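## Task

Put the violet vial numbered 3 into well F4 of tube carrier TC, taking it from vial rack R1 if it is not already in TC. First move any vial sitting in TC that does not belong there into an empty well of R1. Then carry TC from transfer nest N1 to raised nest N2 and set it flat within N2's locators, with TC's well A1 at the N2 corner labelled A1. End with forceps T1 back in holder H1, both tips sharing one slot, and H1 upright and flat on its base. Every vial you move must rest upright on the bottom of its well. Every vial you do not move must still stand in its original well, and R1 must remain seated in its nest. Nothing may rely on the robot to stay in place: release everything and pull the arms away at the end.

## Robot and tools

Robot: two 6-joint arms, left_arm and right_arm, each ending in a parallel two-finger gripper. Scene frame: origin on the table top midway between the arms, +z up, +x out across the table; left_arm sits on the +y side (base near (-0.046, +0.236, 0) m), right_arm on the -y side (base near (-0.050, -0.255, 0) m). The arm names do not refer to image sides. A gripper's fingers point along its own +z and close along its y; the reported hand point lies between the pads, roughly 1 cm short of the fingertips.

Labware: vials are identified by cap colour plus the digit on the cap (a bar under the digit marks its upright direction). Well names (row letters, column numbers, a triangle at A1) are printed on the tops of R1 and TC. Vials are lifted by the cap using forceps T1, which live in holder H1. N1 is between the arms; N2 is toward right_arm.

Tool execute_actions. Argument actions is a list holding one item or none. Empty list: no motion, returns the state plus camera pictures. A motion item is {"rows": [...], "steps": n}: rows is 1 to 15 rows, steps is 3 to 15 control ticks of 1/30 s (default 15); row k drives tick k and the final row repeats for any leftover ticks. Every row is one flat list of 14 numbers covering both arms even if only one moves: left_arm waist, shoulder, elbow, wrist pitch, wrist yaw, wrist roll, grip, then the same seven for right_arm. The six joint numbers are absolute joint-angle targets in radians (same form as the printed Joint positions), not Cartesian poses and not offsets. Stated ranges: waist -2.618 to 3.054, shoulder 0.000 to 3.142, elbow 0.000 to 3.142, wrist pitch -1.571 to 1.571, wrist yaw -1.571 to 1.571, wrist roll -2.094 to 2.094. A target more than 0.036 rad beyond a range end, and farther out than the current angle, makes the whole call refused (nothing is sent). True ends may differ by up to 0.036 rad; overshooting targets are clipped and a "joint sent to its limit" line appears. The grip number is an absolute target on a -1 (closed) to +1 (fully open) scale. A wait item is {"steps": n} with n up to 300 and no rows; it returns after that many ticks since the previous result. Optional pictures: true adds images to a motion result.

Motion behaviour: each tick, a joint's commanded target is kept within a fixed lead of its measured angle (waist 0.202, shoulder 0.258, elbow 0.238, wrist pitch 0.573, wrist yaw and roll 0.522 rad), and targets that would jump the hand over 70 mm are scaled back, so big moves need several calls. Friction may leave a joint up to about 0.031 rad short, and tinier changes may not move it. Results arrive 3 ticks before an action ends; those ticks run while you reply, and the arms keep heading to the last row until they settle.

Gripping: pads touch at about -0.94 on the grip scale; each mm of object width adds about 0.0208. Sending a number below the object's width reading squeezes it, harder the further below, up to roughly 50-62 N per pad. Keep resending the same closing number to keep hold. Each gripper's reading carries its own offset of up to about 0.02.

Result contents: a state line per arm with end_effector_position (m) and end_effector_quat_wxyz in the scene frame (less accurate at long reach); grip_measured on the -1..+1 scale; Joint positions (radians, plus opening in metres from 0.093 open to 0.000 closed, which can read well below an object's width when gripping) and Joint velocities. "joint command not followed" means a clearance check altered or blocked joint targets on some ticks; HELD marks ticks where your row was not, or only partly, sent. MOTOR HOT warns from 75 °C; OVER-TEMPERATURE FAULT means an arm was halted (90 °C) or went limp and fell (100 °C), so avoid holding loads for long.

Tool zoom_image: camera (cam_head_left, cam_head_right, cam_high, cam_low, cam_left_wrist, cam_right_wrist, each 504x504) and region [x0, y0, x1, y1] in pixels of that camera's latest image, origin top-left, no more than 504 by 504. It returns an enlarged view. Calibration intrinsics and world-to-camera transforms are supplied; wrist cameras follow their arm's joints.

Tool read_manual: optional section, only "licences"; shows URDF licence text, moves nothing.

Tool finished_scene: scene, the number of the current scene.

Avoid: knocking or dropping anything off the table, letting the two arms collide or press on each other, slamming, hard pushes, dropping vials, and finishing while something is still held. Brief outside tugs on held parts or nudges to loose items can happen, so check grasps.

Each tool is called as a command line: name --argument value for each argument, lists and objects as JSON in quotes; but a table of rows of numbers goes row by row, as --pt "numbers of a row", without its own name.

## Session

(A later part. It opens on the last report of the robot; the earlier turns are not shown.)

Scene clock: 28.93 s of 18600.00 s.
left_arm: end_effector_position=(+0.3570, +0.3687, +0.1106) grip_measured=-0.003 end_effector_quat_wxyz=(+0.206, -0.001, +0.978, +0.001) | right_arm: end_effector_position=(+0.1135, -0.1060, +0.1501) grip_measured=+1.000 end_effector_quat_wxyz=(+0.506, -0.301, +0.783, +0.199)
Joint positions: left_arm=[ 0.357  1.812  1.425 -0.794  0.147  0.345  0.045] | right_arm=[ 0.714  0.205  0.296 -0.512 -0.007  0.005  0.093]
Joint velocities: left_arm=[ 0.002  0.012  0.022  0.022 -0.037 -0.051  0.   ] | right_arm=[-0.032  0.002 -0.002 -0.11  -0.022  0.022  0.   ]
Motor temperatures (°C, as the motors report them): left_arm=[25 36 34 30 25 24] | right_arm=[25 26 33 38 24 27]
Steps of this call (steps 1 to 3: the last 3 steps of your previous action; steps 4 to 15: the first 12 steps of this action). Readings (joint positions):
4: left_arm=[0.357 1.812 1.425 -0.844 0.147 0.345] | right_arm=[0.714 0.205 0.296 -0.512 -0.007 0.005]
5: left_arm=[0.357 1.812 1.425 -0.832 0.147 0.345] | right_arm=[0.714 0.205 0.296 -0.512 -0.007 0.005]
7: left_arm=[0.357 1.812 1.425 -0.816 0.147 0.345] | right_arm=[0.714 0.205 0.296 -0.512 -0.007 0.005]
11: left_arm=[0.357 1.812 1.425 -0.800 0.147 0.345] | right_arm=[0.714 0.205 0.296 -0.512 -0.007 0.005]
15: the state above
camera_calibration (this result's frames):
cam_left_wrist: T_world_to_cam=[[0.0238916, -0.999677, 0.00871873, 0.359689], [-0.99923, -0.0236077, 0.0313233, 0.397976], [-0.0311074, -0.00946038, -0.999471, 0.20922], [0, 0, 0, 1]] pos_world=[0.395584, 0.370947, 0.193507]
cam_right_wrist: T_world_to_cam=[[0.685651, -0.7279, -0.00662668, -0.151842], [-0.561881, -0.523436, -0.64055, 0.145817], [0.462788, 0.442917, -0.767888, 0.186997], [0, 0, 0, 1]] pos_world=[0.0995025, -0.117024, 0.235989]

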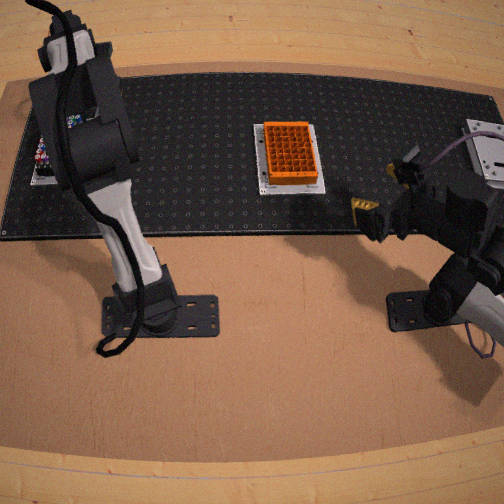

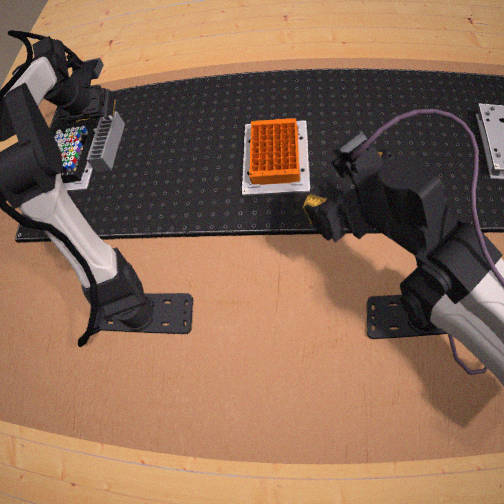

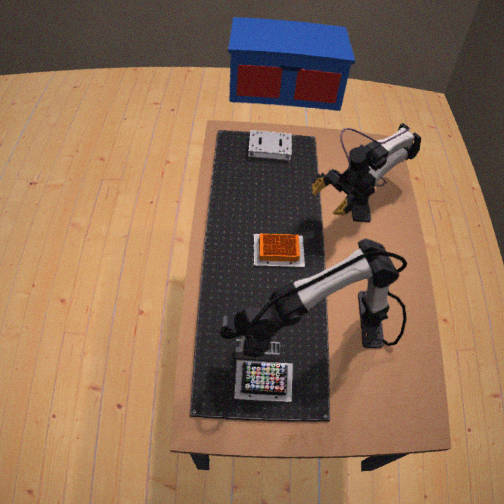

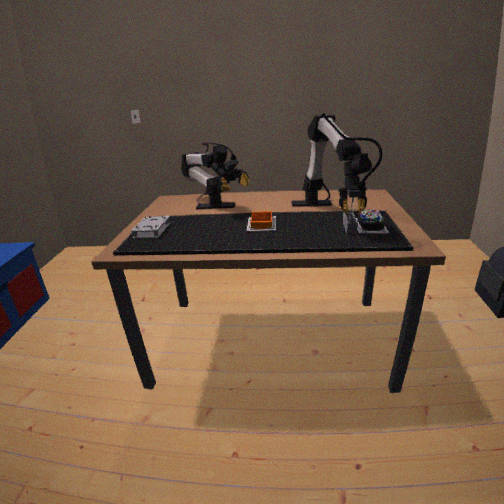

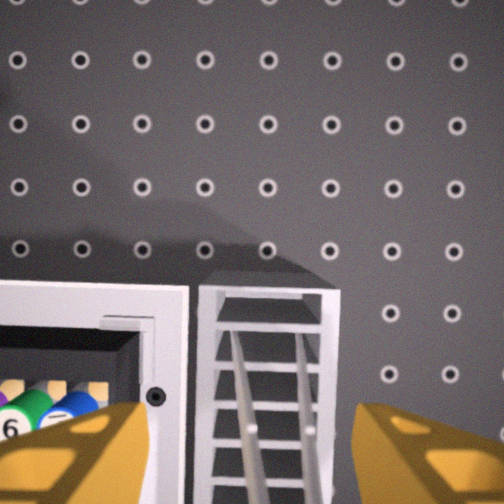

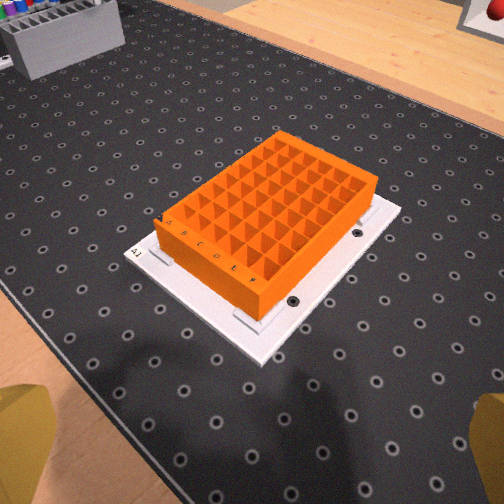

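execute_actions --actions '[{"rows":[[0.325,1.8,1.42,-0.77,0.155,0.35,0,0.72,0.2,0.3,-0.5,0,0,1]],"steps":10}]'

execute_actions --actions '[{"rows":[[0.325,1.8,1.42,-0.77,0.155,0.35,-0.76,0.72,0.2,0.3,-0.5,0,0,1]]}]' --pictures true

Scene clock: 29.30 s of 18600.00 s.
left_arm: end_effector_position=(+0.3604, +0.3599, +0.1108) grip_measured=-0.003 end_effector_quat_wxyz=(+0.208, +0.010, +0.978, -0.001) | right_arm: end_effector_position=(+0.1135, -0.1060, +0.1501) grip_measured=+1.000 end_effector_quat_wxyz=(+0.506, -0.301, +0.783, +0.199)
Joint positions: left_arm=[ 0.335  1.812  1.425 -0.792  0.148  0.346  0.045] | right_arm=[ 0.714  0.205  0.296 -0.512 -0.007  0.005  0.093]
Joint velocities: left_arm=[-0.027  0.017  0.007 -0.051  0.022 -0.007  0.001] | right_arm=[ 0.017 -0.002 -0.007 -0.007 -0.007 -0.007  0.   ]
Motor temperatures (°C, as the motors report them): left_arm=[25 36 34 30 25 24] | right_arm=[25 26 33 38 24 27]
Steps of this call (steps 1 to 3: the last 3 steps of your previous action; step 4: the robot went on to your last target; steps 5 to 11: the first 7 steps of this action). Readings (joint positions):
5: left_arm=[0.355 1.812 1.425 -0.792 0.147 0.345] | right_arm=[0.714 0.205 0.296 -0.512 -0.007 0.005]
6: left_arm=[0.352 1.812 1.425 -0.792 0.147 0.345] | right_arm=[0.714 0.205 0.296 -0.512 -0.007 0.005]
8: left_arm=[0.343 1.812 1.425 -0.792 0.147 0.345] | right_arm=[0.714 0.205 0.296 -0.512 -0.007 0.005]
11: the state above

Scene clock: 29.80 s of 18600.00 s.
left_arm: end_effector_position=(+0.3606, +0.3598, +0.1109) grip_measured=-0.757 end_effector_quat_wxyz=(+0.208, +0.010, +0.978, -0.002) | right_arm: end_effector_position=(+0.1135, -0.1060, +0.1501) grip_measured=+1.000 end_effector_quat_wxyz=(+0.506, -0.301, +0.783, +0.199)
Joint positions: left_arm=[ 0.335  1.812  1.425 -0.791  0.148  0.346  0.009] | right_arm=[ 0.714  0.205  0.296 -0.512 -0.007  0.005  0.093]
Joint velocities: left_arm=[ 0.007 -0.007 -0.007 -0.007 -0.037 -0.037  0.001] | right_arm=[-0.007  0.002  0.007 -0.022  0.007 -0.037  0.   ]
Motor temperatures (°C, as the motors report them): left_arm=[25 36 34 30 25 24] | right_arm=[25 26 33 38 24 27]
Steps of this call (steps 1 to 3: the last 3 steps of your previous action; steps 4 to 15: the first 12 steps of this action). Readings (joint positions):
4: left_arm=[0.335 1.812 1.425 -0.792 0.148 0.346] | right_arm=[0.714 0.205 0.296 -0.512 -0.007 0.005]
5: left_arm=[0.335 1.812 1.425 -0.792 0.148 0.346] | right_arm=[0.714 0.205 0.296 -0.512 -0.007 0.005]
7: left_arm=[0.335 1.812 1.425 -0.791 0.148 0.346] | right_arm=[0.714 0.205 0.296 -0.512 -0.007 0.005]
11: left_arm=[0.335 1.812 1.425 -0.791 0.148 0.346] | right_arm=[0.714 0.205 0.296 -0.512 -0.007 0.005]
15: the state above
camera_calibration (this result's frames):
cam_left_wrist: T_world_to_cam=[[0.000955876, -0.999963, 0.00850009, 0.359101], [-0.999605, -0.000716735, 0.0280926, 0.39355], [-0.0280855, -0.00852358, -0.999569, 0.208136], [0, 0, 0, 1]] pos_world=[0.398897, 0.361144, 0.193938]
cam_right_wrist: T_world_to_cam=[[0.685651, -0.7279, -0.00662668, -0.151842], [-0.561881, -0.523436, -0.64055, 0.145817], [0.462788, 0.442917, -0.767888, 0.186997], [0, 0, 0, 1]] pos_world=[0.0995025, -0.117024, 0.235989]

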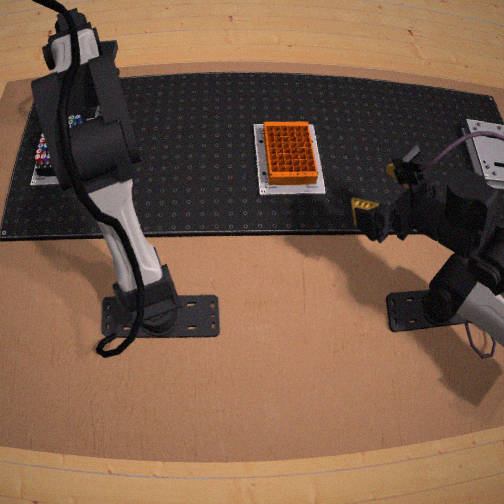

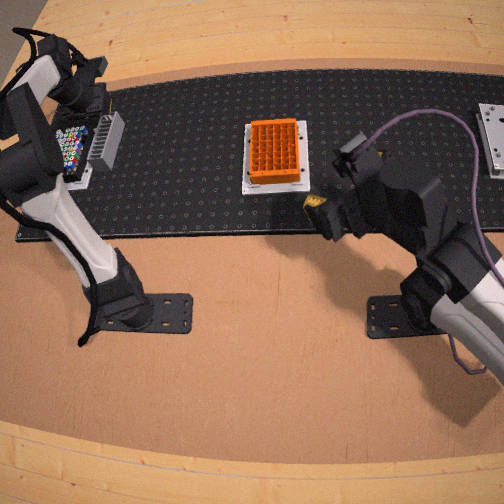

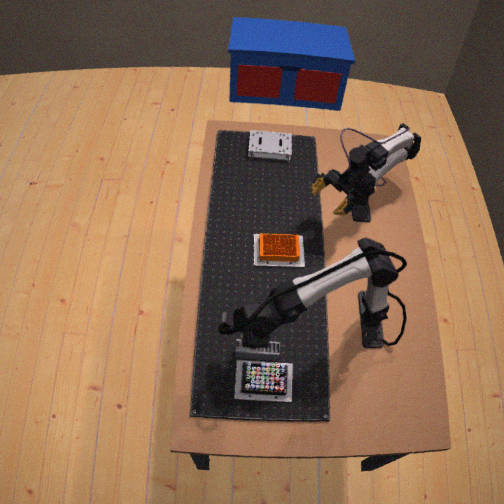

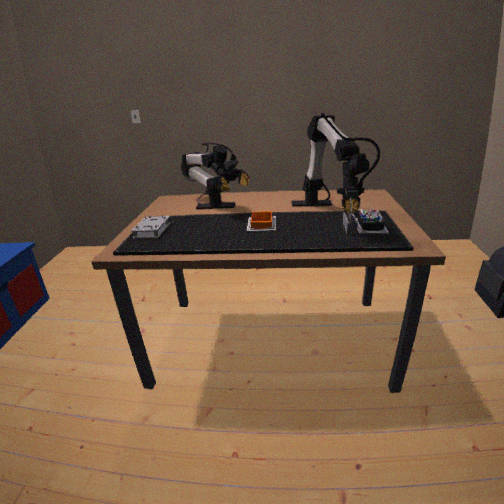

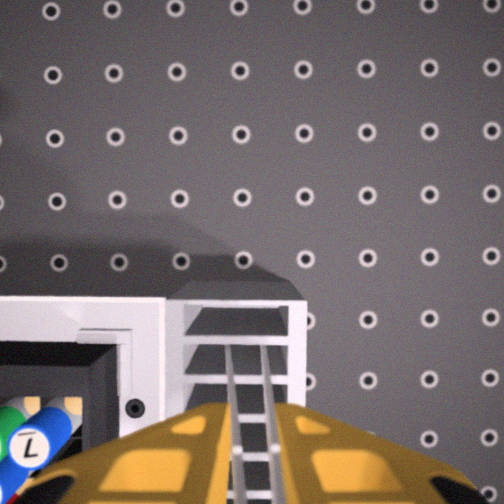

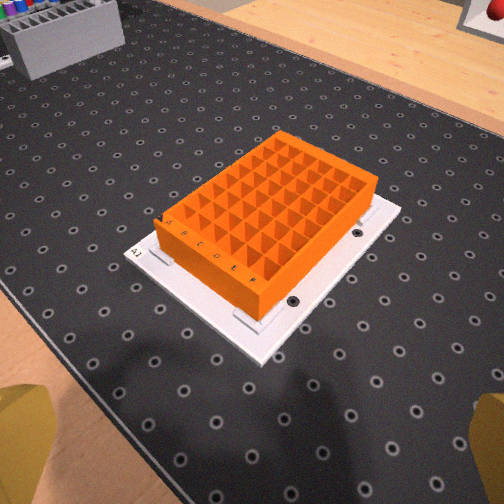

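execute_actions --actions '[{"rows":[[0.325,1.8,1.445,-0.82,0.155,0.35,-0.76,0.72,0.2,0.3,-0.5,0,0,1],[0.325,1.8,1.455,-0.83,0.155,0.35,-0.76,0.72,0.2,0.3,-0.5,0,0,1],[0.325,1.8,1.465,-0.84,0.155,0.35,-0.76,0.72,0.2,0.3,-0.5,0,0,1],[0.325,1.8,1.475,-0.85,0.155,0.35,-0.76,0.72,0.2,0.3,-0.5,0,0,1],[0.325,1.8,1.485,-0.86,0.155,0.35,-0.76,0.72,0.2,0.3,-0.5,0,0,1],[0.325,1.8,1.495,-0.87,0.155,0.35,-0.76,0.72,0.2,0.3,-0.5,0,0,1],[0.325,1.8,1.505,-0.88,0.155,0.35,-0.76,0.72,0.2,0.3,-0.5,0,0,1],[0.325,1.8,1.515,-0.89,0.155,0.35,-0.76,0.72,0.2,0.3,-0.5,0,0,1],[0.325,1.8,1.525,-0.90,0.155,0.35,-0.76,0.72,0.2,0.3,-0.5,0,0,1],[0.325,1.8,1.535,-0.91,0.155,0.35,-0.76,0.72,0.2,0.3,-0.5,0,0,1],[0.325,1.8,1.545,-0.92,0.155,0.35,-0.76,0.72,0.2,0.3,-0.5,0,0,1],[0.325,1.8,1.555,-0.93,0.155,0.35,-0.76,0.72,0.2,0.3,-0.5,0,0,1],[0.325,1.8,1.565,-0.94,0.155,0.35,-0.76,0.72,0.2,0.3,-0.5,0,0,1],[0.325,1.8,1.575,-0.95,0.155,0.35,-0.76,0.72,0.2,0.3,-0.5,0,0,1],[0.325,1.8,1.585,-0.96,0.155,0.35,-0.76,0.72,0.2,0.3,-0.5,0,0,1]]}]'

execute_actions --actions '[{"rows":[[0.325,1.8,1.60,-0.975,0.155,0.35,-0.76,0.72,0.2,0.3,-0.5,0,0,1],[0.325,1.8,1.615,-0.99,0.155,0.35,-0.76,0.72,0.2,0.3,-0.5,0,0,1],[0.325,1.8,1.63,-1.005,0.155,0.35,-0.76,0.72,0.2,0.3,-0.5,0,0,1],[0.325,1.8,1.645,-1.02,0.155,0.35,-0.76,0.72,0.2,0.3,-0.5,0,0,1],[0.325,1.8,1.66,-1.035,0.155,0.35,-0.76,0.72,0.2,0.3,-0.5,0,0,1],[0.325,1.8,1.675,-1.05,0.155,0.35,-0.76,0.72,0.2,0.3,-0.5,0,0,1],[0.325,1.8,1.69,-1.065,0.155,0.35,-0.76,0.72,0.2,0.3,-0.5,0,0,1],[0.325,1.8,1.705,-1.08,0.155,0.35,-0.76,0.72,0.2,0.3,-0.5,0,0,1],[0.325,1.8,1.72,-1.095,0.155,0.35,-0.76,0.72,0.2,0.3,-0.5,0,0,1],[0.325,1.8,1.735,-1.11,0.155,0.35,-0.76,0.72,0.2,0.3,-0.5,0,0,1],[0.325,1.8,1.75,-1.125,0.155,0.35,-0.76,0.72,0.2,0.3,-0.5,0,0,1],[0.325,1.8,1.765,-1.14,0.155,0.35,-0.76,0.72,0.2,0.3,-0.5,0,0,1],[0.325,1.8,1.78,-1.155,0.155,0.35,-0.76,0.72,0.2,0.3,-0.5,0,0,1],[0.325,1.8,1.795,-1.17,0.155,0.35,-0.76,0.72,0.2,0.3,-0.5,0,0,1],[0.325,1.8,1.81,-1.185,0.155,0.35,-0.76,0.72,0.2,0.3,-0.5,0,0,1]]}]'

Scene clock: 30.90 s of 18600.00 s.
left_arm: end_effector_position=(+0.3635, +0.3608, +0.1341) grip_measured=-0.757 end_effector_quat_wxyz=(+0.210, +0.010, +0.978, -0.001) | right_arm: end_effector_position=(+0.1135, -0.1060, +0.1501) grip_measured=+1.000 end_effector_quat_wxyz=(+0.506, -0.301, +0.783, +0.199)
Joint positions: left_arm=[ 0.335  1.812  1.516 -0.879  0.148  0.346  0.009] | right_arm=[ 0.714  0.205  0.296 -0.512 -0.007  0.005  0.093]
Joint velocities: left_arm=[-0.012 -0.007  0.281 -0.271  0.022 -0.066  0.   ] | right_arm=[-0.017 -0.002 -0.007  0.022  0.066 -0.022  0.   ]
Motor temperatures (°C, as the motors report them): left_arm=[25 36 35 31 25 24] | right_arm=[25 26 33 38 24 27]
Steps of this call (steps 1 to 3: the last 3 steps of your previous action; steps 4 to 15: the robot went on to your last target; steps 16 to 21: nothing new was sent; steps 22 to 33: the first 12 steps of this action). Readings (joint positions):
22: left_arm=[0.335 1.812 1.425 -0.792 0.148 0.346] | right_arm=[0.714 0.205 0.296 -0.512 -0.007 0.005]
23: left_arm=[0.335 1.812 1.426 -0.796 0.148 0.346] | right_arm=[0.714 0.205 0.296 -0.512 -0.007 0.005]
25: left_arm=[0.335 1.812 1.436 -0.810 0.148 0.346] | right_arm=[0.714 0.205 0.296 -0.512 -0.007 0.005]
29: left_arm=[0.335 1.812 1.475 -0.844 0.148 0.346] | right_arm=[0.714 0.205 0.296 -0.512 -0.007 0.005]
33: the state above

Scene clock: 31.40 s of 18600.00 s.
left_arm: end_effector_position=(+0.3646, +0.3612, +0.1864) grip_measured=-0.757 end_effector_quat_wxyz=(+0.217, +0.011, +0.976, +0.002) | right_arm: end_effector_position=(+0.1135, -0.1060, +0.1501) grip_measured=+1.000 end_effector_quat_wxyz=(+0.506, -0.301, +0.783, +0.199)
Joint positions: left_arm=[ 0.335  1.812  1.718 -1.065  0.148  0.346  0.009] | right_arm=[ 0.714  0.205  0.296 -0.512 -0.007  0.005  0.093]
Joint velocities: left_arm=[ 0.007 -0.017  0.437 -0.388 -0.007 -0.051 -0.   ] | right_arm=[ 0.007 -0.007  0.002  0.022 -0.022 -0.051  0.   ]
Motor temperatures (°C, as the motors report them): left_arm=[25 36 35 31 25 24] | right_arm=[25 26 33 39 24 27]
Steps of this call (steps 1 to 3: the last 3 steps of your previous action; steps 4 to 15: the first 12 steps of this action). Readings (joint positions):
4: left_arm=[0.335 1.812 1.557 -0.918 0.148 0.346] | right_arm=[0.714 0.205 0.296 -0.512 -0.007 0.005]
5: left_arm=[0.335 1.812 1.568 -0.930 0.148 0.346] | right_arm=[0.714 0.205 0.296 -0.512 -0.007 0.005]
7: left_arm=[0.335 1.812 1.596 -0.956 0.148 0.346] | right_arm=[0.714 0.205 0.296 -0.512 -0.007 0.005]
11: left_arm=[0.335 1.812 1.658 -1.009 0.148 0.346] | right_arm=[0.714 0.205 0.296 -0.512 -0.007 0.005]
15: the state above

execute_actions --actions '[{"rows":[[0.4,1.8,1.81,-1.19,0.1,0.25,-0.76,0.72,0.2,0.3,-0.5,0,0,1],[0.45,1.8,1.81,-1.19,0.05,0.15,-0.76,0.72,0.2,0.3,-0.5,0,0,1],[0.5,1.8,1.81,-1.19,0.0,0.05,-0.76,0.72,0.2,0.3,-0.5,0,0,1],[0.55,1.8,1.81,-1.19,-0.01,-0.01,-0.76,0.72,0.2,0.3,-0.5,0,0,1]]}]'

execute_actions --actions '[{"steps":10}]' --pictures true

Scene clock: 31.90 s of 18600.00 s.
left_arm: end_effector_position=(+0.3029, +0.4673, +0.1998) grip_measured=-0.757 end_effector_quat_wxyz=(+0.181, -0.270, +0.944, +0.055) | right_arm: end_effector_position=(+0.1135, -0.1060, +0.1501) grip_measured=+1.000 end_effector_quat_wxyz=(+0.506, -0.301, +0.783, +0.199)
Joint positions: left_arm=[ 0.568  1.812  1.791 -1.17   0.005  0.031  0.009] | right_arm=[ 0.714  0.205  0.296 -0.512 -0.007  0.005  0.093]
Joint velocities: left_arm=[-0.11  -0.017 -0.007 -0.051  0.037 -0.256 -0.   ] | right_arm=[ 0.017  0.007 -0.007 -0.066 -0.066 -0.066  0.   ]
Motor temperatures (°C, as the motors report them): left_arm=[25 37 35 31 25 24] | right_arm=[25 26 33 39 24 27]
Steps of this call (steps 1 to 3: the last 3 steps of your previous action; steps 4 to 15: the first 12 steps of this action). Readings (joint positions):
4: left_arm=[0.339 1.812 1.776 -1.122 0.147 0.333] | right_arm=[0.714 0.205 0.296 -0.512 -0.007 0.005]
5: left_arm=[0.351 1.812 1.785 -1.132 0.139 0.304] | right_arm=[0.714 0.205 0.296 -0.512 -0.007 0.005]
7: left_arm=[0.413 1.812 1.791 -1.142 0.108 0.217] | right_arm=[0.714 0.205 0.296 -0.512 -0.007 0.005]
11: left_arm=[0.558 1.812 1.791 -1.157 0.031 0.085] | right_arm=[0.714 0.205 0.296 -0.512 -0.007 0.005]
15: the state above

Scene clock: 32.23 s of 18600.00 s.
left_arm: end_effector_position=(+0.3027, +0.4648, +0.1992) grip_measured=-0.757 end_effector_quat_wxyz=(+0.178, -0.282, +0.941, +0.053) | right_arm: end_effector_position=(+0.1135, -0.1060, +0.1501) grip_measured=+1.000 end_effector_quat_wxyz=(+0.506, -0.301, +0.783, +0.199)
Joint positions: left_arm=[ 0.561  1.812  1.791 -1.177 -0.    -0.001  0.009] | right_arm=[ 0.714  0.205  0.296 -0.512 -0.007  0.005  0.093]
Joint velocities: left_arm=[-0.007 -0.007 -0.012 -0.066  0.037 -0.11  -0.   ] | right_arm=[-0.002 -0.007 -0.007 -0.066 -0.051  0.11   0.   ]
Motor temperatures (°C, as the motors report them): left_arm=[25 37 35 31 25 24] | right_arm=[25 26 33 39 24 27]
Kept back: nothing.
Steps of this call (steps 1 to 3: the last 3 steps of your previous action; steps 4 to 10: the robot went on to your last target). Readings (joint positions):
1: left_arm=[0.565 1.812 1.791 -1.172 0.004 0.024] | right_arm=[0.714 0.205 0.296 -0.512 -0.007 0.005]
2: left_arm=[0.562 1.812 1.791 -1.173 0.003 0.018] | right_arm=[0.714 0.205 0.296 -0.512 -0.007 0.005]
4: left_arm=[0.561 1.812 1.791 -1.175 0.002 0.009] | right_arm=[0.714 0.205 0.296 -0.512 -0.007 0.005]
8: left_arm=[0.561 1.812 1.791 -1.177 0.000 0.001] | right_arm=[0.714 0.205 0.296 -0.512 -0.007 0.005]
10: the state above
camera_calibration (this result's frames):
cam_left_wrist: T_world_to_cam=[[0.567706, -0.823184, 0.00884006, 0.209652], [-0.821352, -0.565652, 0.0736162, 0.532841], [-0.0555993, -0.0490532, -0.997247, 0.32236], [0, 0, 0, 1]] pos_world=[0.336552, 0.489797, 0.280393]
cam_right_wrist: T_world_to_cam=[[0.685651, -0.7279, -0.00662668, -0.151842], [-0.561881, -0.523436, -0.64055, 0.145817], [0.462788, 0.442917, -0.767888, 0.186997], [0, 0, 0, 1]] pos_world=[0.0995025, -0.117024, 0.235989]

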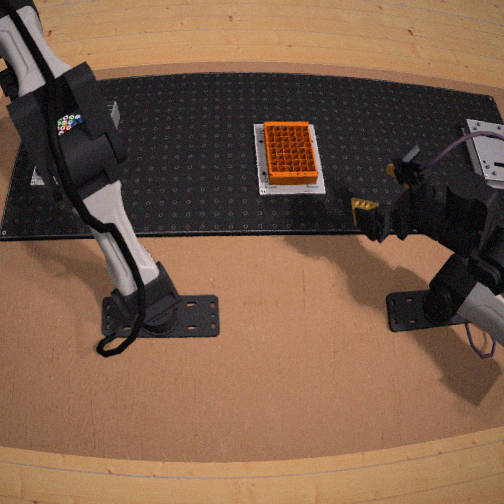

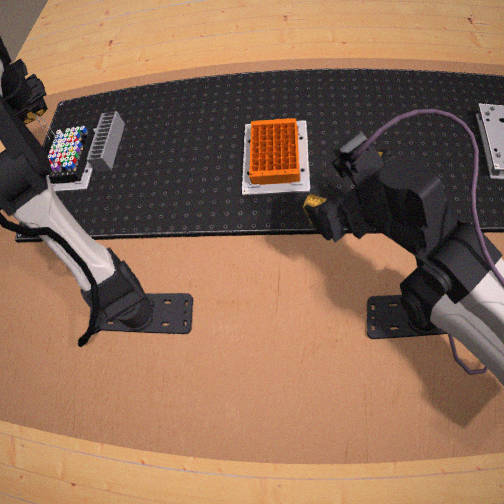

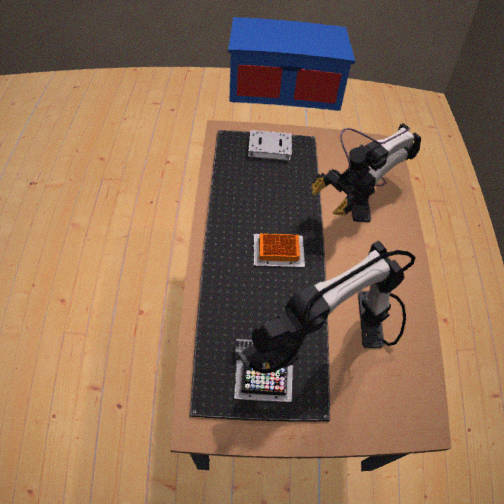

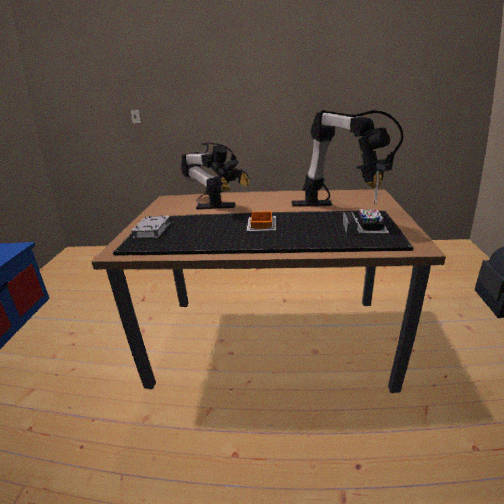

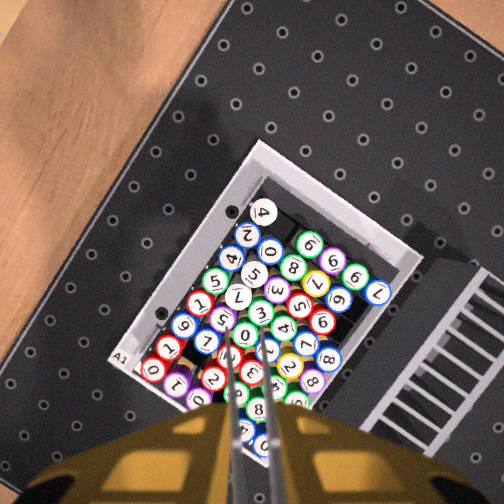

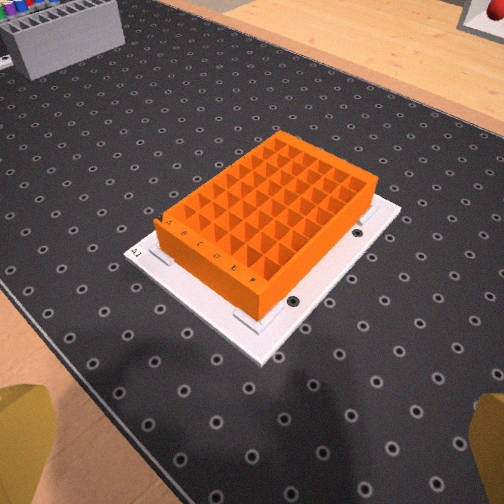

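execute_actions --actions '[{"rows":[[0.518,1.84,1.685,-1.04,-0.01,-0.01,-0.76,0.72,0.2,0.3,-0.5,0,0,1]]}]'

execute_actions --actions '[{"steps":12}]' --pictures true

Scene clock: 32.83 s of 18600.00 s.
left_arm: end_effector_position=(+0.3166, +0.4567, +0.1630) grip_measured=-0.757 end_effector_quat_wxyz=(+0.168, -0.268, +0.947, +0.049) | right_arm: end_effector_position=(+0.1135, -0.1060, +0.1501) grip_measured=+1.000 end_effector_quat_wxyz=(+0.506, -0.301, +0.783, +0.199)
Joint positions: left_arm=[ 0.525  1.841  1.691 -1.07  -0.005 -0.005  0.009] | right_arm=[ 0.714  0.205  0.296 -0.512 -0.007  0.005  0.093]
Joint velocities: left_arm=[-0.012 -0.007  0.002  0.022 -0.022  0.022 -0.001] | right_arm=[ 0.002  0.002 -0.002  0.037  0.022 -0.051  0.   ]
Motor temperatures (°C, as the motors report them): left_arm=[25 37 35 31 25 24] | right_arm=[25 26 33 39 24 27]
Steps of this call (steps 1 to 6: the robot went on to your last target; steps 7 to 18: the first 12 steps of this action). Readings (joint positions):
7: left_arm=[0.558 1.811 1.776 -1.159 -0.003 -0.005] | right_arm=[0.714 0.205 0.296 -0.512 -0.007 0.005]
8: left_arm=[0.553 1.809 1.754 -1.133 -0.004 -0.005] | right_arm=[0.714 0.205 0.296 -0.512 -0.007 0.005]
10: left_arm=[0.538 1.820 1.715 -1.106 -0.005 -0.005] | right_arm=[0.714 0.205 0.296 -0.512 -0.007 0.005]
14: left_arm=[0.525 1.841 1.691 -1.086 -0.005 -0.005] | right_arm=[0.714 0.205 0.296 -0.512 -0.007 0.005]
18: the state above

Scene clock: 33.23 s of 18600.00 s.
left_arm: end_effector_position=(+0.3179, +0.4575, +0.1636) grip_measured=-0.757 end_effector_quat_wxyz=(+0.171, -0.268, +0.947, +0.050) | right_arm: end_effector_position=(+0.1135, -0.1060, +0.1501) grip_measured=+1.000 end_effector_quat_wxyz=(+0.506, -0.301, +0.783, +0.199)
Joint positions: left_arm=[ 0.525  1.841  1.691 -1.063 -0.005 -0.005  0.009] | right_arm=[ 0.714  0.205  0.296 -0.512 -0.007  0.005  0.093]
Joint velocities: left_arm=[-0.017  0.007 -0.002  0.022  0.022 -0.037 -0.   ] | right_arm=[-0.002  0.007 -0.012  0.007 -0.022  0.066  0.   ]
Motor temperatures (°C, as the motors report them): left_arm=[25 37 35 31 25 24] | right_arm=[25 26 33 39 24 27]
Kept back: nothing.
Steps of this call (steps 1 to 3: the last 3 steps of your previous action; steps 4 to 12: the robot went on to your last target). Readings (joint positions):
1: left_arm=[0.525 1.841 1.691 -1.069 -0.005 -0.005] | right_arm=[0.714 0.205 0.296 -0.512 -0.007 0.005]
2: left_arm=[0.525 1.841 1.691 -1.067 -0.005 -0.005] | right_arm=[0.714 0.205 0.296 -0.512 -0.007 0.005]
4: left_arm=[0.525 1.841 1.691 -1.066 -0.005 -0.005] | right_arm=[0.714 0.205 0.296 -0.512 -0.007 0.005]
8: left_arm=[0.525 1.841 1.691 -1.064 -0.005 -0.005] | right_arm=[0.714 0.205 0.296 -0.512 -0.007 0.005]
12: the state above
camera_calibration (this result's frames):
cam_left_wrist: T_world_to_cam=[[0.542818, -0.839829, 0.00602368, 0.21134], [-0.836793, -0.540216, 0.0891299, 0.534621], [-0.0715997, -0.0534219, -0.996002, 0.294219], [0, 0, 0, 1]] pos_world=[0.353714, 0.482018, 0.244119]
cam_right_wrist: T_world_to_cam=[[0.685651, -0.7279, -0.00662668, -0.151842], [-0.561881, -0.523436, -0.64055, 0.145817], [0.462788, 0.442917, -0.767888, 0.186997], [0, 0, 0, 1]] pos_world=[0.0995025, -0.117024, 0.235989]

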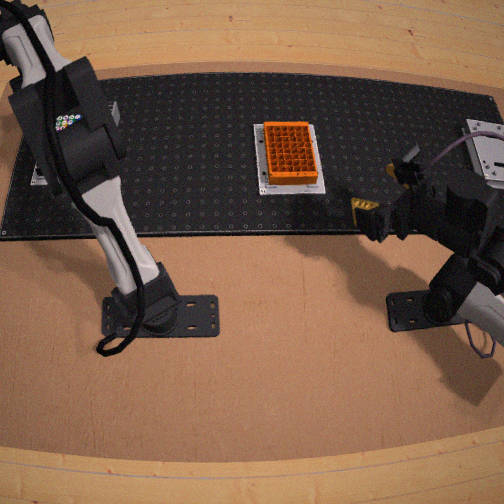

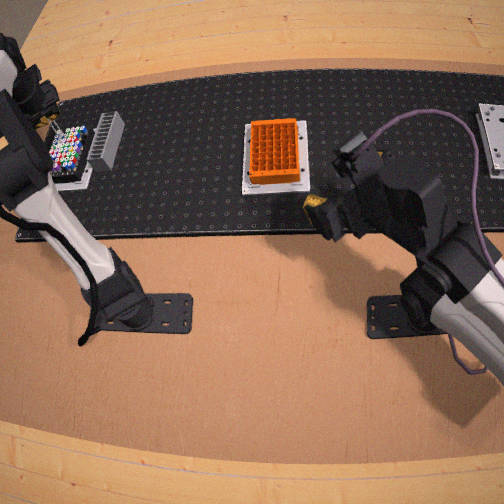

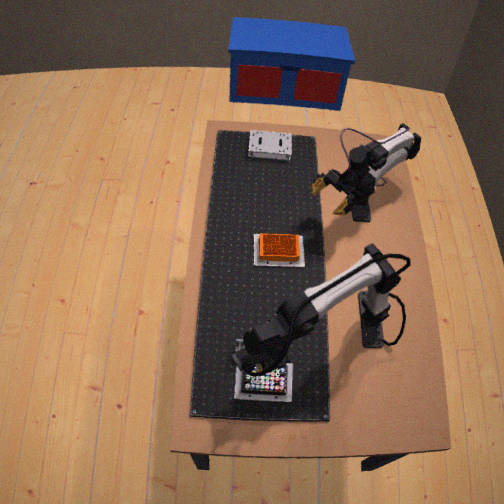

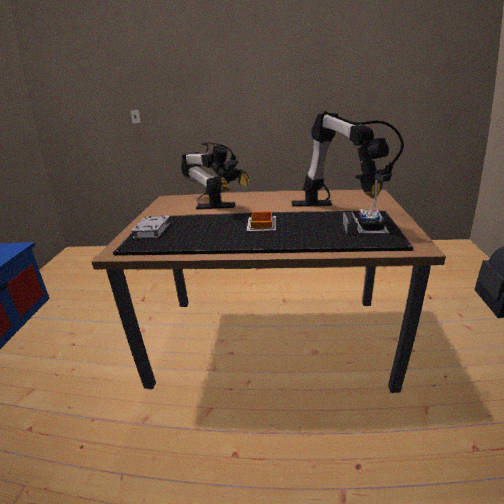

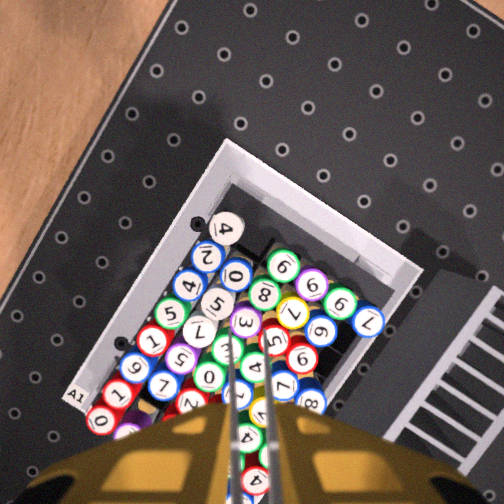

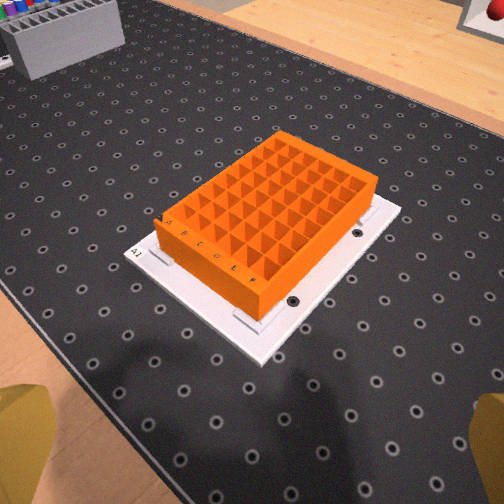

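execute_actions --actions '[{"rows":[[0.518,1.84,1.685,-1.03,-0.01,-0.01,-0.76,0.72,0.2,0.3,-0.5,0,0,1]]}]'

execute_actions --actions '[{"rows":[[0.518,1.85,1.685,-1.03,-0.01,-0.01,-0.76,0.72,0.2,0.3,-0.5,0,0,1],[0.518,1.855,1.685,-1.03,-0.01,-0.01,-0.76,0.72,0.2,0.3,-0.5,0,0,1],[0.518,1.86,1.685,-1.03,-0.01,-0.01,-0.76,0.72,0.2,0.3,-0.5,0,0,1],[0.518,1.865,1.685,-1.03,-0.01,-0.01,-0.76,0.72,0.2,0.3,-0.5,0,0,1]]}]' --pictures true

zoom_image --camera "cam_left_wrist" --region '[170,260,330,420]'

Scene clock: 33.80 s of 18600.00 s.
left_arm: end_effector_position=(+0.3199, +0.4587, +0.1644) grip_measured=-0.757 end_effector_quat_wxyz=(+0.175, -0.268, +0.946, +0.051) | right_arm: end_effector_position=(+0.1135, -0.1060, +0.1501) grip_measured=+1.000 end_effector_quat_wxyz=(+0.506, -0.301, +0.783, +0.199)
Joint positions: left_arm=[ 0.525  1.841  1.691 -1.053 -0.005 -0.005  0.009] | right_arm=[ 0.714  0.205  0.296 -0.512 -0.007  0.005  0.093]
Joint velocities: left_arm=[ 0.022 -0.002 -0.002  0.022  0.022 -0.022  0.001] | right_arm=[ 0.012  0.007 -0.012 -0.066 -0.051  0.022  0.   ]
Motor temperatures (°C, as the motors report them): left_arm=[25 37 35 31 25 24] | right_arm=[25 26 34 39 24 27]
Steps of this call (steps 1 to 5: the robot went on to your last target; steps 6 to 17: the first 12 steps of this action). Readings (joint positions):
6: left_arm=[0.525 1.841 1.691 -1.062 -0.005 -0.005] | right_arm=[0.714 0.205 0.296 -0.512 -0.007 0.005]
7: left_arm=[0.525 1.841 1.691 -1.060 -0.005 -0.005] | right_arm=[0.714 0.205 0.296 -0.512 -0.007 0.005]
9: left_arm=[0.525 1.841 1.691 -1.057 -0.005 -0.005] | right_arm=[0.714 0.205 0.296 -0.512 -0.007 0.005]
13: left_arm=[0.525 1.841 1.691 -1.054 -0.005 -0.005] | right_arm=[0.714 0.205 0.296 -0.512 -0.007 0.005]
17: the state above

Scene clock: 34.30 s of 18600.00 s.
left_arm: end_effector_position=(+0.3200, +0.4588, +0.1645) grip_measured=-0.757 end_effector_quat_wxyz=(+0.176, -0.268, +0.946, +0.051) | right_arm: end_effector_position=(+0.1135, -0.1060, +0.1501) grip_measured=+1.000 end_effector_quat_wxyz=(+0.506, -0.301, +0.783, +0.199)
Joint positions: left_arm=[ 0.525  1.841  1.691 -1.053 -0.005 -0.005  0.009] | right_arm=[ 0.714  0.205  0.296 -0.512 -0.007  0.005  0.093]
Joint velocities: left_arm=[-0.002  0.002 -0.017 -0.022 -0.007  0.037 -0.   ] | right_arm=[ 0.002  0.007  0.002 -0.022 -0.022  0.022  0.   ]
Motor temperatures (°C, as the motors report them): left_arm=[25 37 35 31 25 24] | right_arm=[25 26 34 39 24 27]
Steps of this call (steps 1 to 3: the last 3 steps of your previous action; steps 4 to 15: the first 12 steps of this action). Readings (joint positions):
4: left_arm=[0.525 1.841 1.691 -1.053 -0.005 -0.005] | right_arm=[0.714 0.205 0.296 -0.512 -0.007 0.005]
5: left_arm=[0.525 1.841 1.691 -1.053 -0.005 -0.005] | right_arm=[0.714 0.205 0.296 -0.512 -0.007 0.005]
7: left_arm=[0.525 1.841 1.691 -1.053 -0.005 -0.005] | right_arm=[0.714 0.205 0.296 -0.512 -0.007 0.005]
11: left_arm=[0.525 1.841 1.691 -1.053 -0.005 -0.005] | right_arm=[0.714 0.205 0.296 -0.512 -0.007 0.005]
15: the state above
camera_calibration (this result's frames):
cam_left_wrist: T_world_to_cam=[[0.542762, -0.839863, 0.00632428, 0.21125], [-0.837558, -0.540681, 0.0784902, 0.539157], [-0.0625016, -0.0478984, -0.996895, 0.290051], [0, 0, 0, 1]] pos_world=[0.355046, 0.482826, 0.245495]
cam_right_wrist: T_world_to_cam=[[0.685651, -0.7279, -0.00662668, -0.151842], [-0.561881, -0.523436, -0.64055, 0.145817], [0.462788, 0.442917, -0.767888, 0.186997], [0, 0, 0, 1]] pos_world=[0.0995025, -0.117024, 0.235989]

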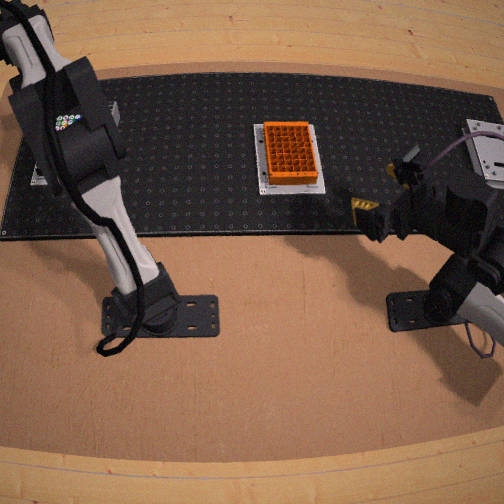

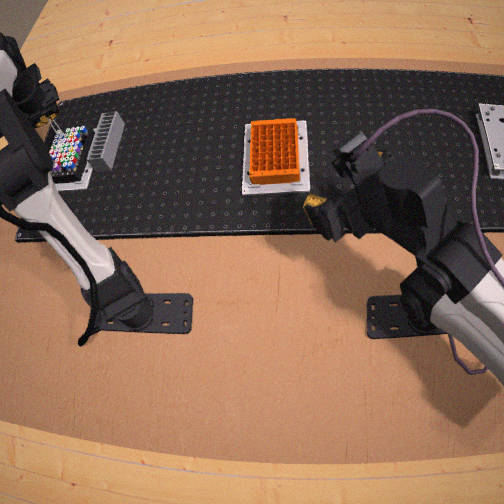

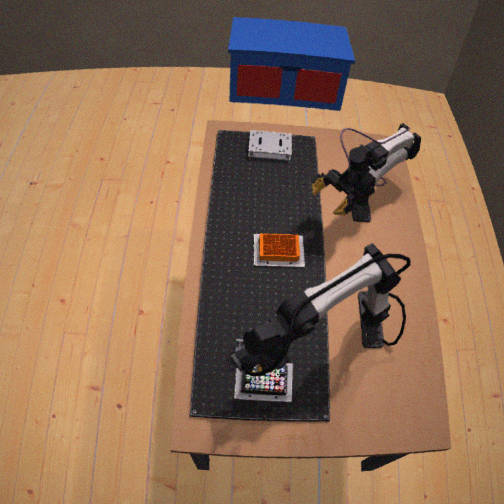

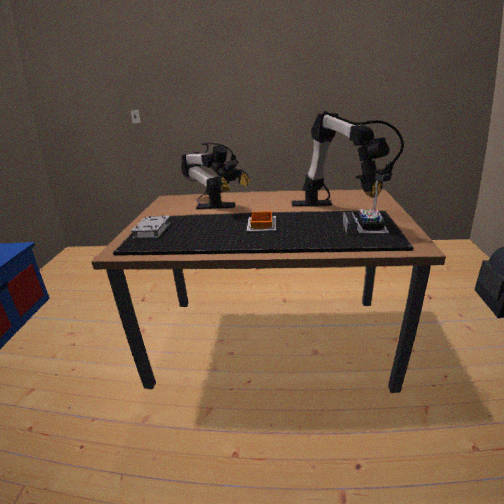

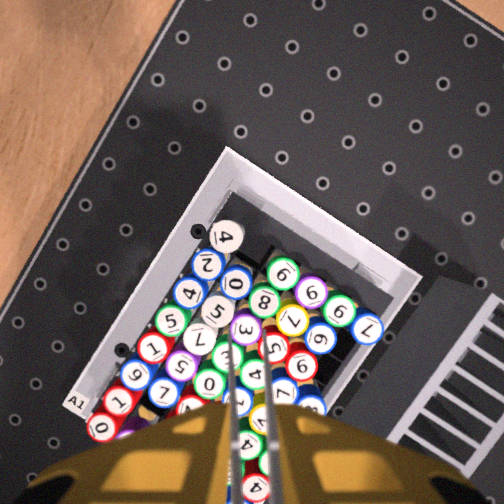

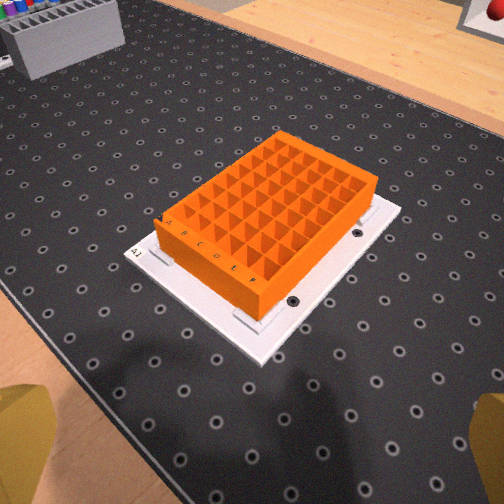

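Region (170, 260, 330, 420) of cam_left_wrist's 504x504 image, scaled by 3.150, with more detail than that image has.

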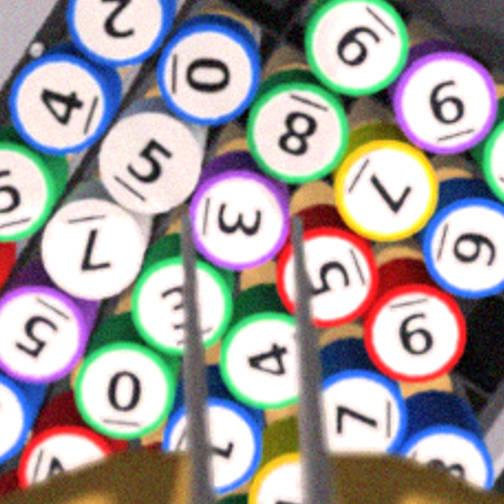

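Aligned. Lower.

execute_actions --actions '[{"rows":[[0.518,1.872,1.685,-1.03,-0.01,-0.01,-0.76,0.72,0.2,0.3,-0.5,0,0,1],[0.518,1.876,1.685,-1.03,-0.01,-0.01,-0.76,0.72,0.2,0.3,-0.5,0,0,1],[0.518,1.88,1.685,-1.03,-0.01,-0.01,-0.76,0.72,0.2,0.3,-0.5,0,0,1]]}]' --pictures true

zoom_image --camera "cam_left_wrist" --region '[170,260,330,420]'

Scene clock: 34.83 s of 18600.00 s.
left_arm: end_effector_position=(+0.3214, +0.4597, +0.1534) grip_measured=-0.757 end_effector_quat_wxyz=(+0.164, -0.268, +0.948, +0.048) | right_arm: end_effector_position=(+0.1135, -0.1060, +0.1501) grip_measured=+1.000 end_effector_quat_wxyz=(+0.506, -0.301, +0.783, +0.199)
Joint positions: left_arm=[ 0.525  1.868  1.691 -1.051 -0.005 -0.005  0.009] | right_arm=[ 0.714  0.205  0.296 -0.512 -0.007  0.005  0.093]
Joint velocities: left_arm=[ 0.002 -0.002 -0.007  0.007 -0.022 -0.022 -0.001] | right_arm=[-0.012 -0.007 -0.012 -0.066 -0.007 -0.095  0.   ]
Motor temperatures (°C, as the motors report them): left_arm=[25 37 35 31 25 24] | right_arm=[25 26 34 39 24 27]
Steps of this call (steps 1 to 3: the last 3 steps of your previous action; step 4: the robot went on to your last target; steps 5 to 16: the first 12 steps of this action). Readings (joint positions):
5: left_arm=[0.525 1.842 1.691 -1.053 -0.005 -0.005] | right_arm=[0.714 0.205 0.296 -0.512 -0.007 0.005]
6: left_arm=[0.525 1.844 1.691 -1.052 -0.005 -0.005] | right_arm=[0.714 0.205 0.296 -0.512 -0.007 0.005]
8: left_arm=[0.525 1.854 1.691 -1.051 -0.005 -0.005] | right_arm=[0.714 0.205 0.296 -0.512 -0.007 0.005]
12: left_arm=[0.525 1.868 1.691 -1.051 -0.005 -0.005] | right_arm=[0.714 0.205 0.296 -0.512 -0.007 0.005]
16: the state above
camera_calibration (this result's frames):
cam_left_wrist: T_world_to_cam=[[0.542892, -0.839784, 0.00560387, 0.211306], [-0.835565, -0.539471, 0.103932, 0.536605], [-0.0842574, -0.0611063, -0.994569, 0.29183], [0, 0, 0, 1]] pos_world=[0.358241, 0.484766, 0.23329]
cam_right_wrist: T_world_to_cam=[[0.685651, -0.7279, -0.00662668, -0.151842], [-0.561881, -0.523436, -0.64055, 0.145817], [0.462788, 0.442917, -0.767888, 0.186997], [0, 0, 0, 1]] pos_world=[0.0995025, -0.117024, 0.235989]

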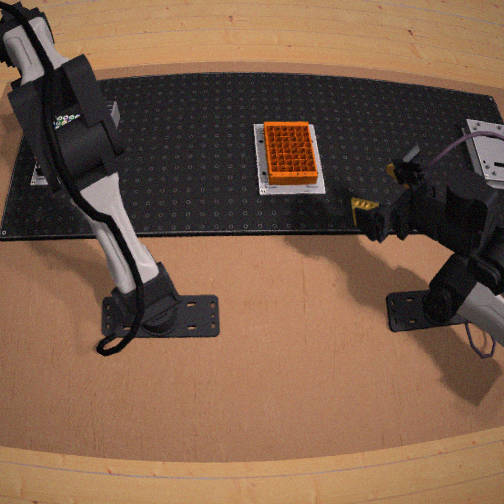

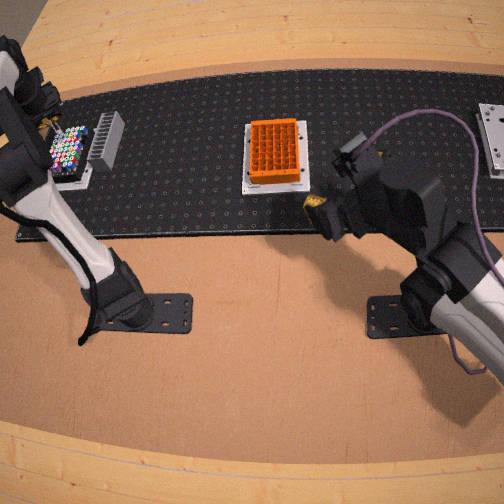

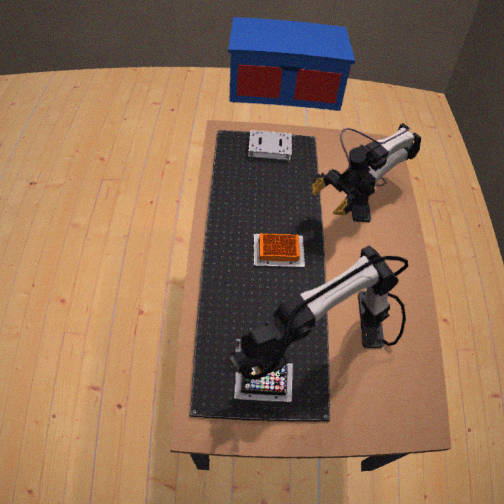

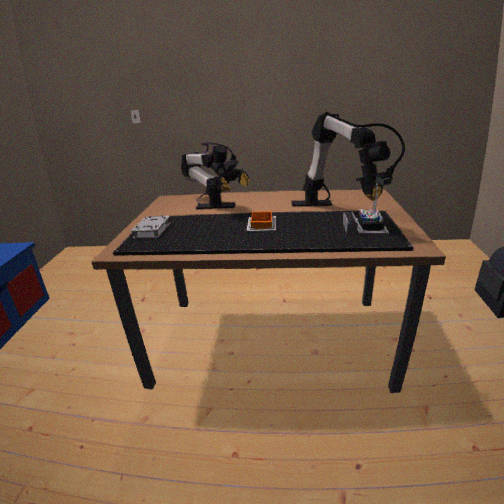

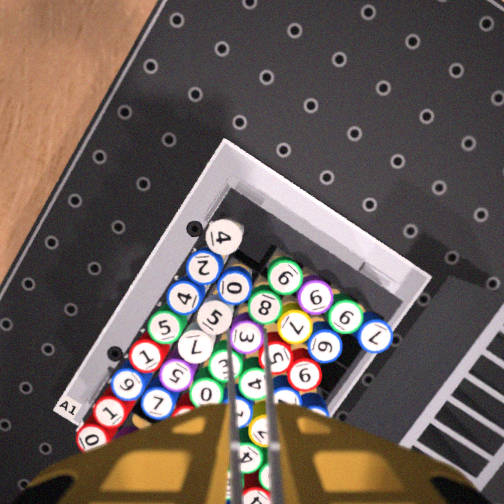

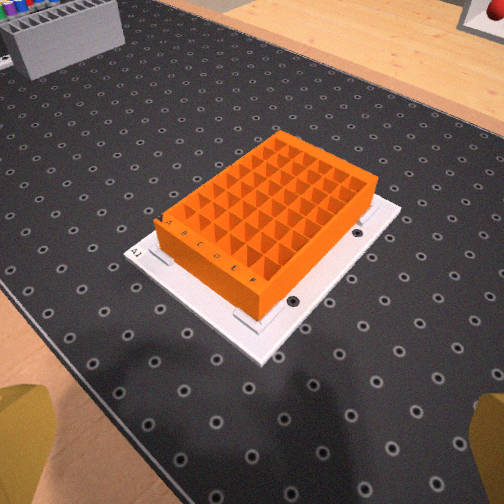

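Region (170, 260, 330, 420) of cam_left_wrist's 504x504 image, scaled by 3.150, with more detail than that image has.

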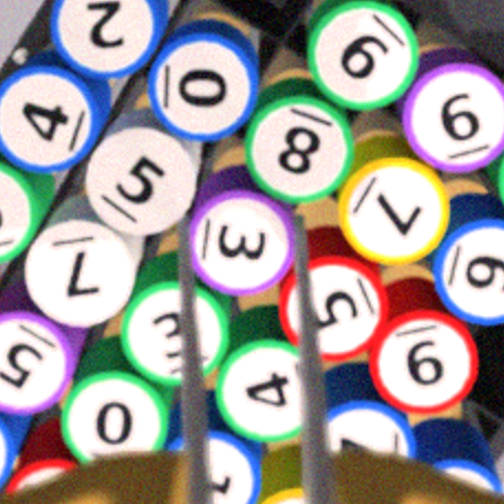

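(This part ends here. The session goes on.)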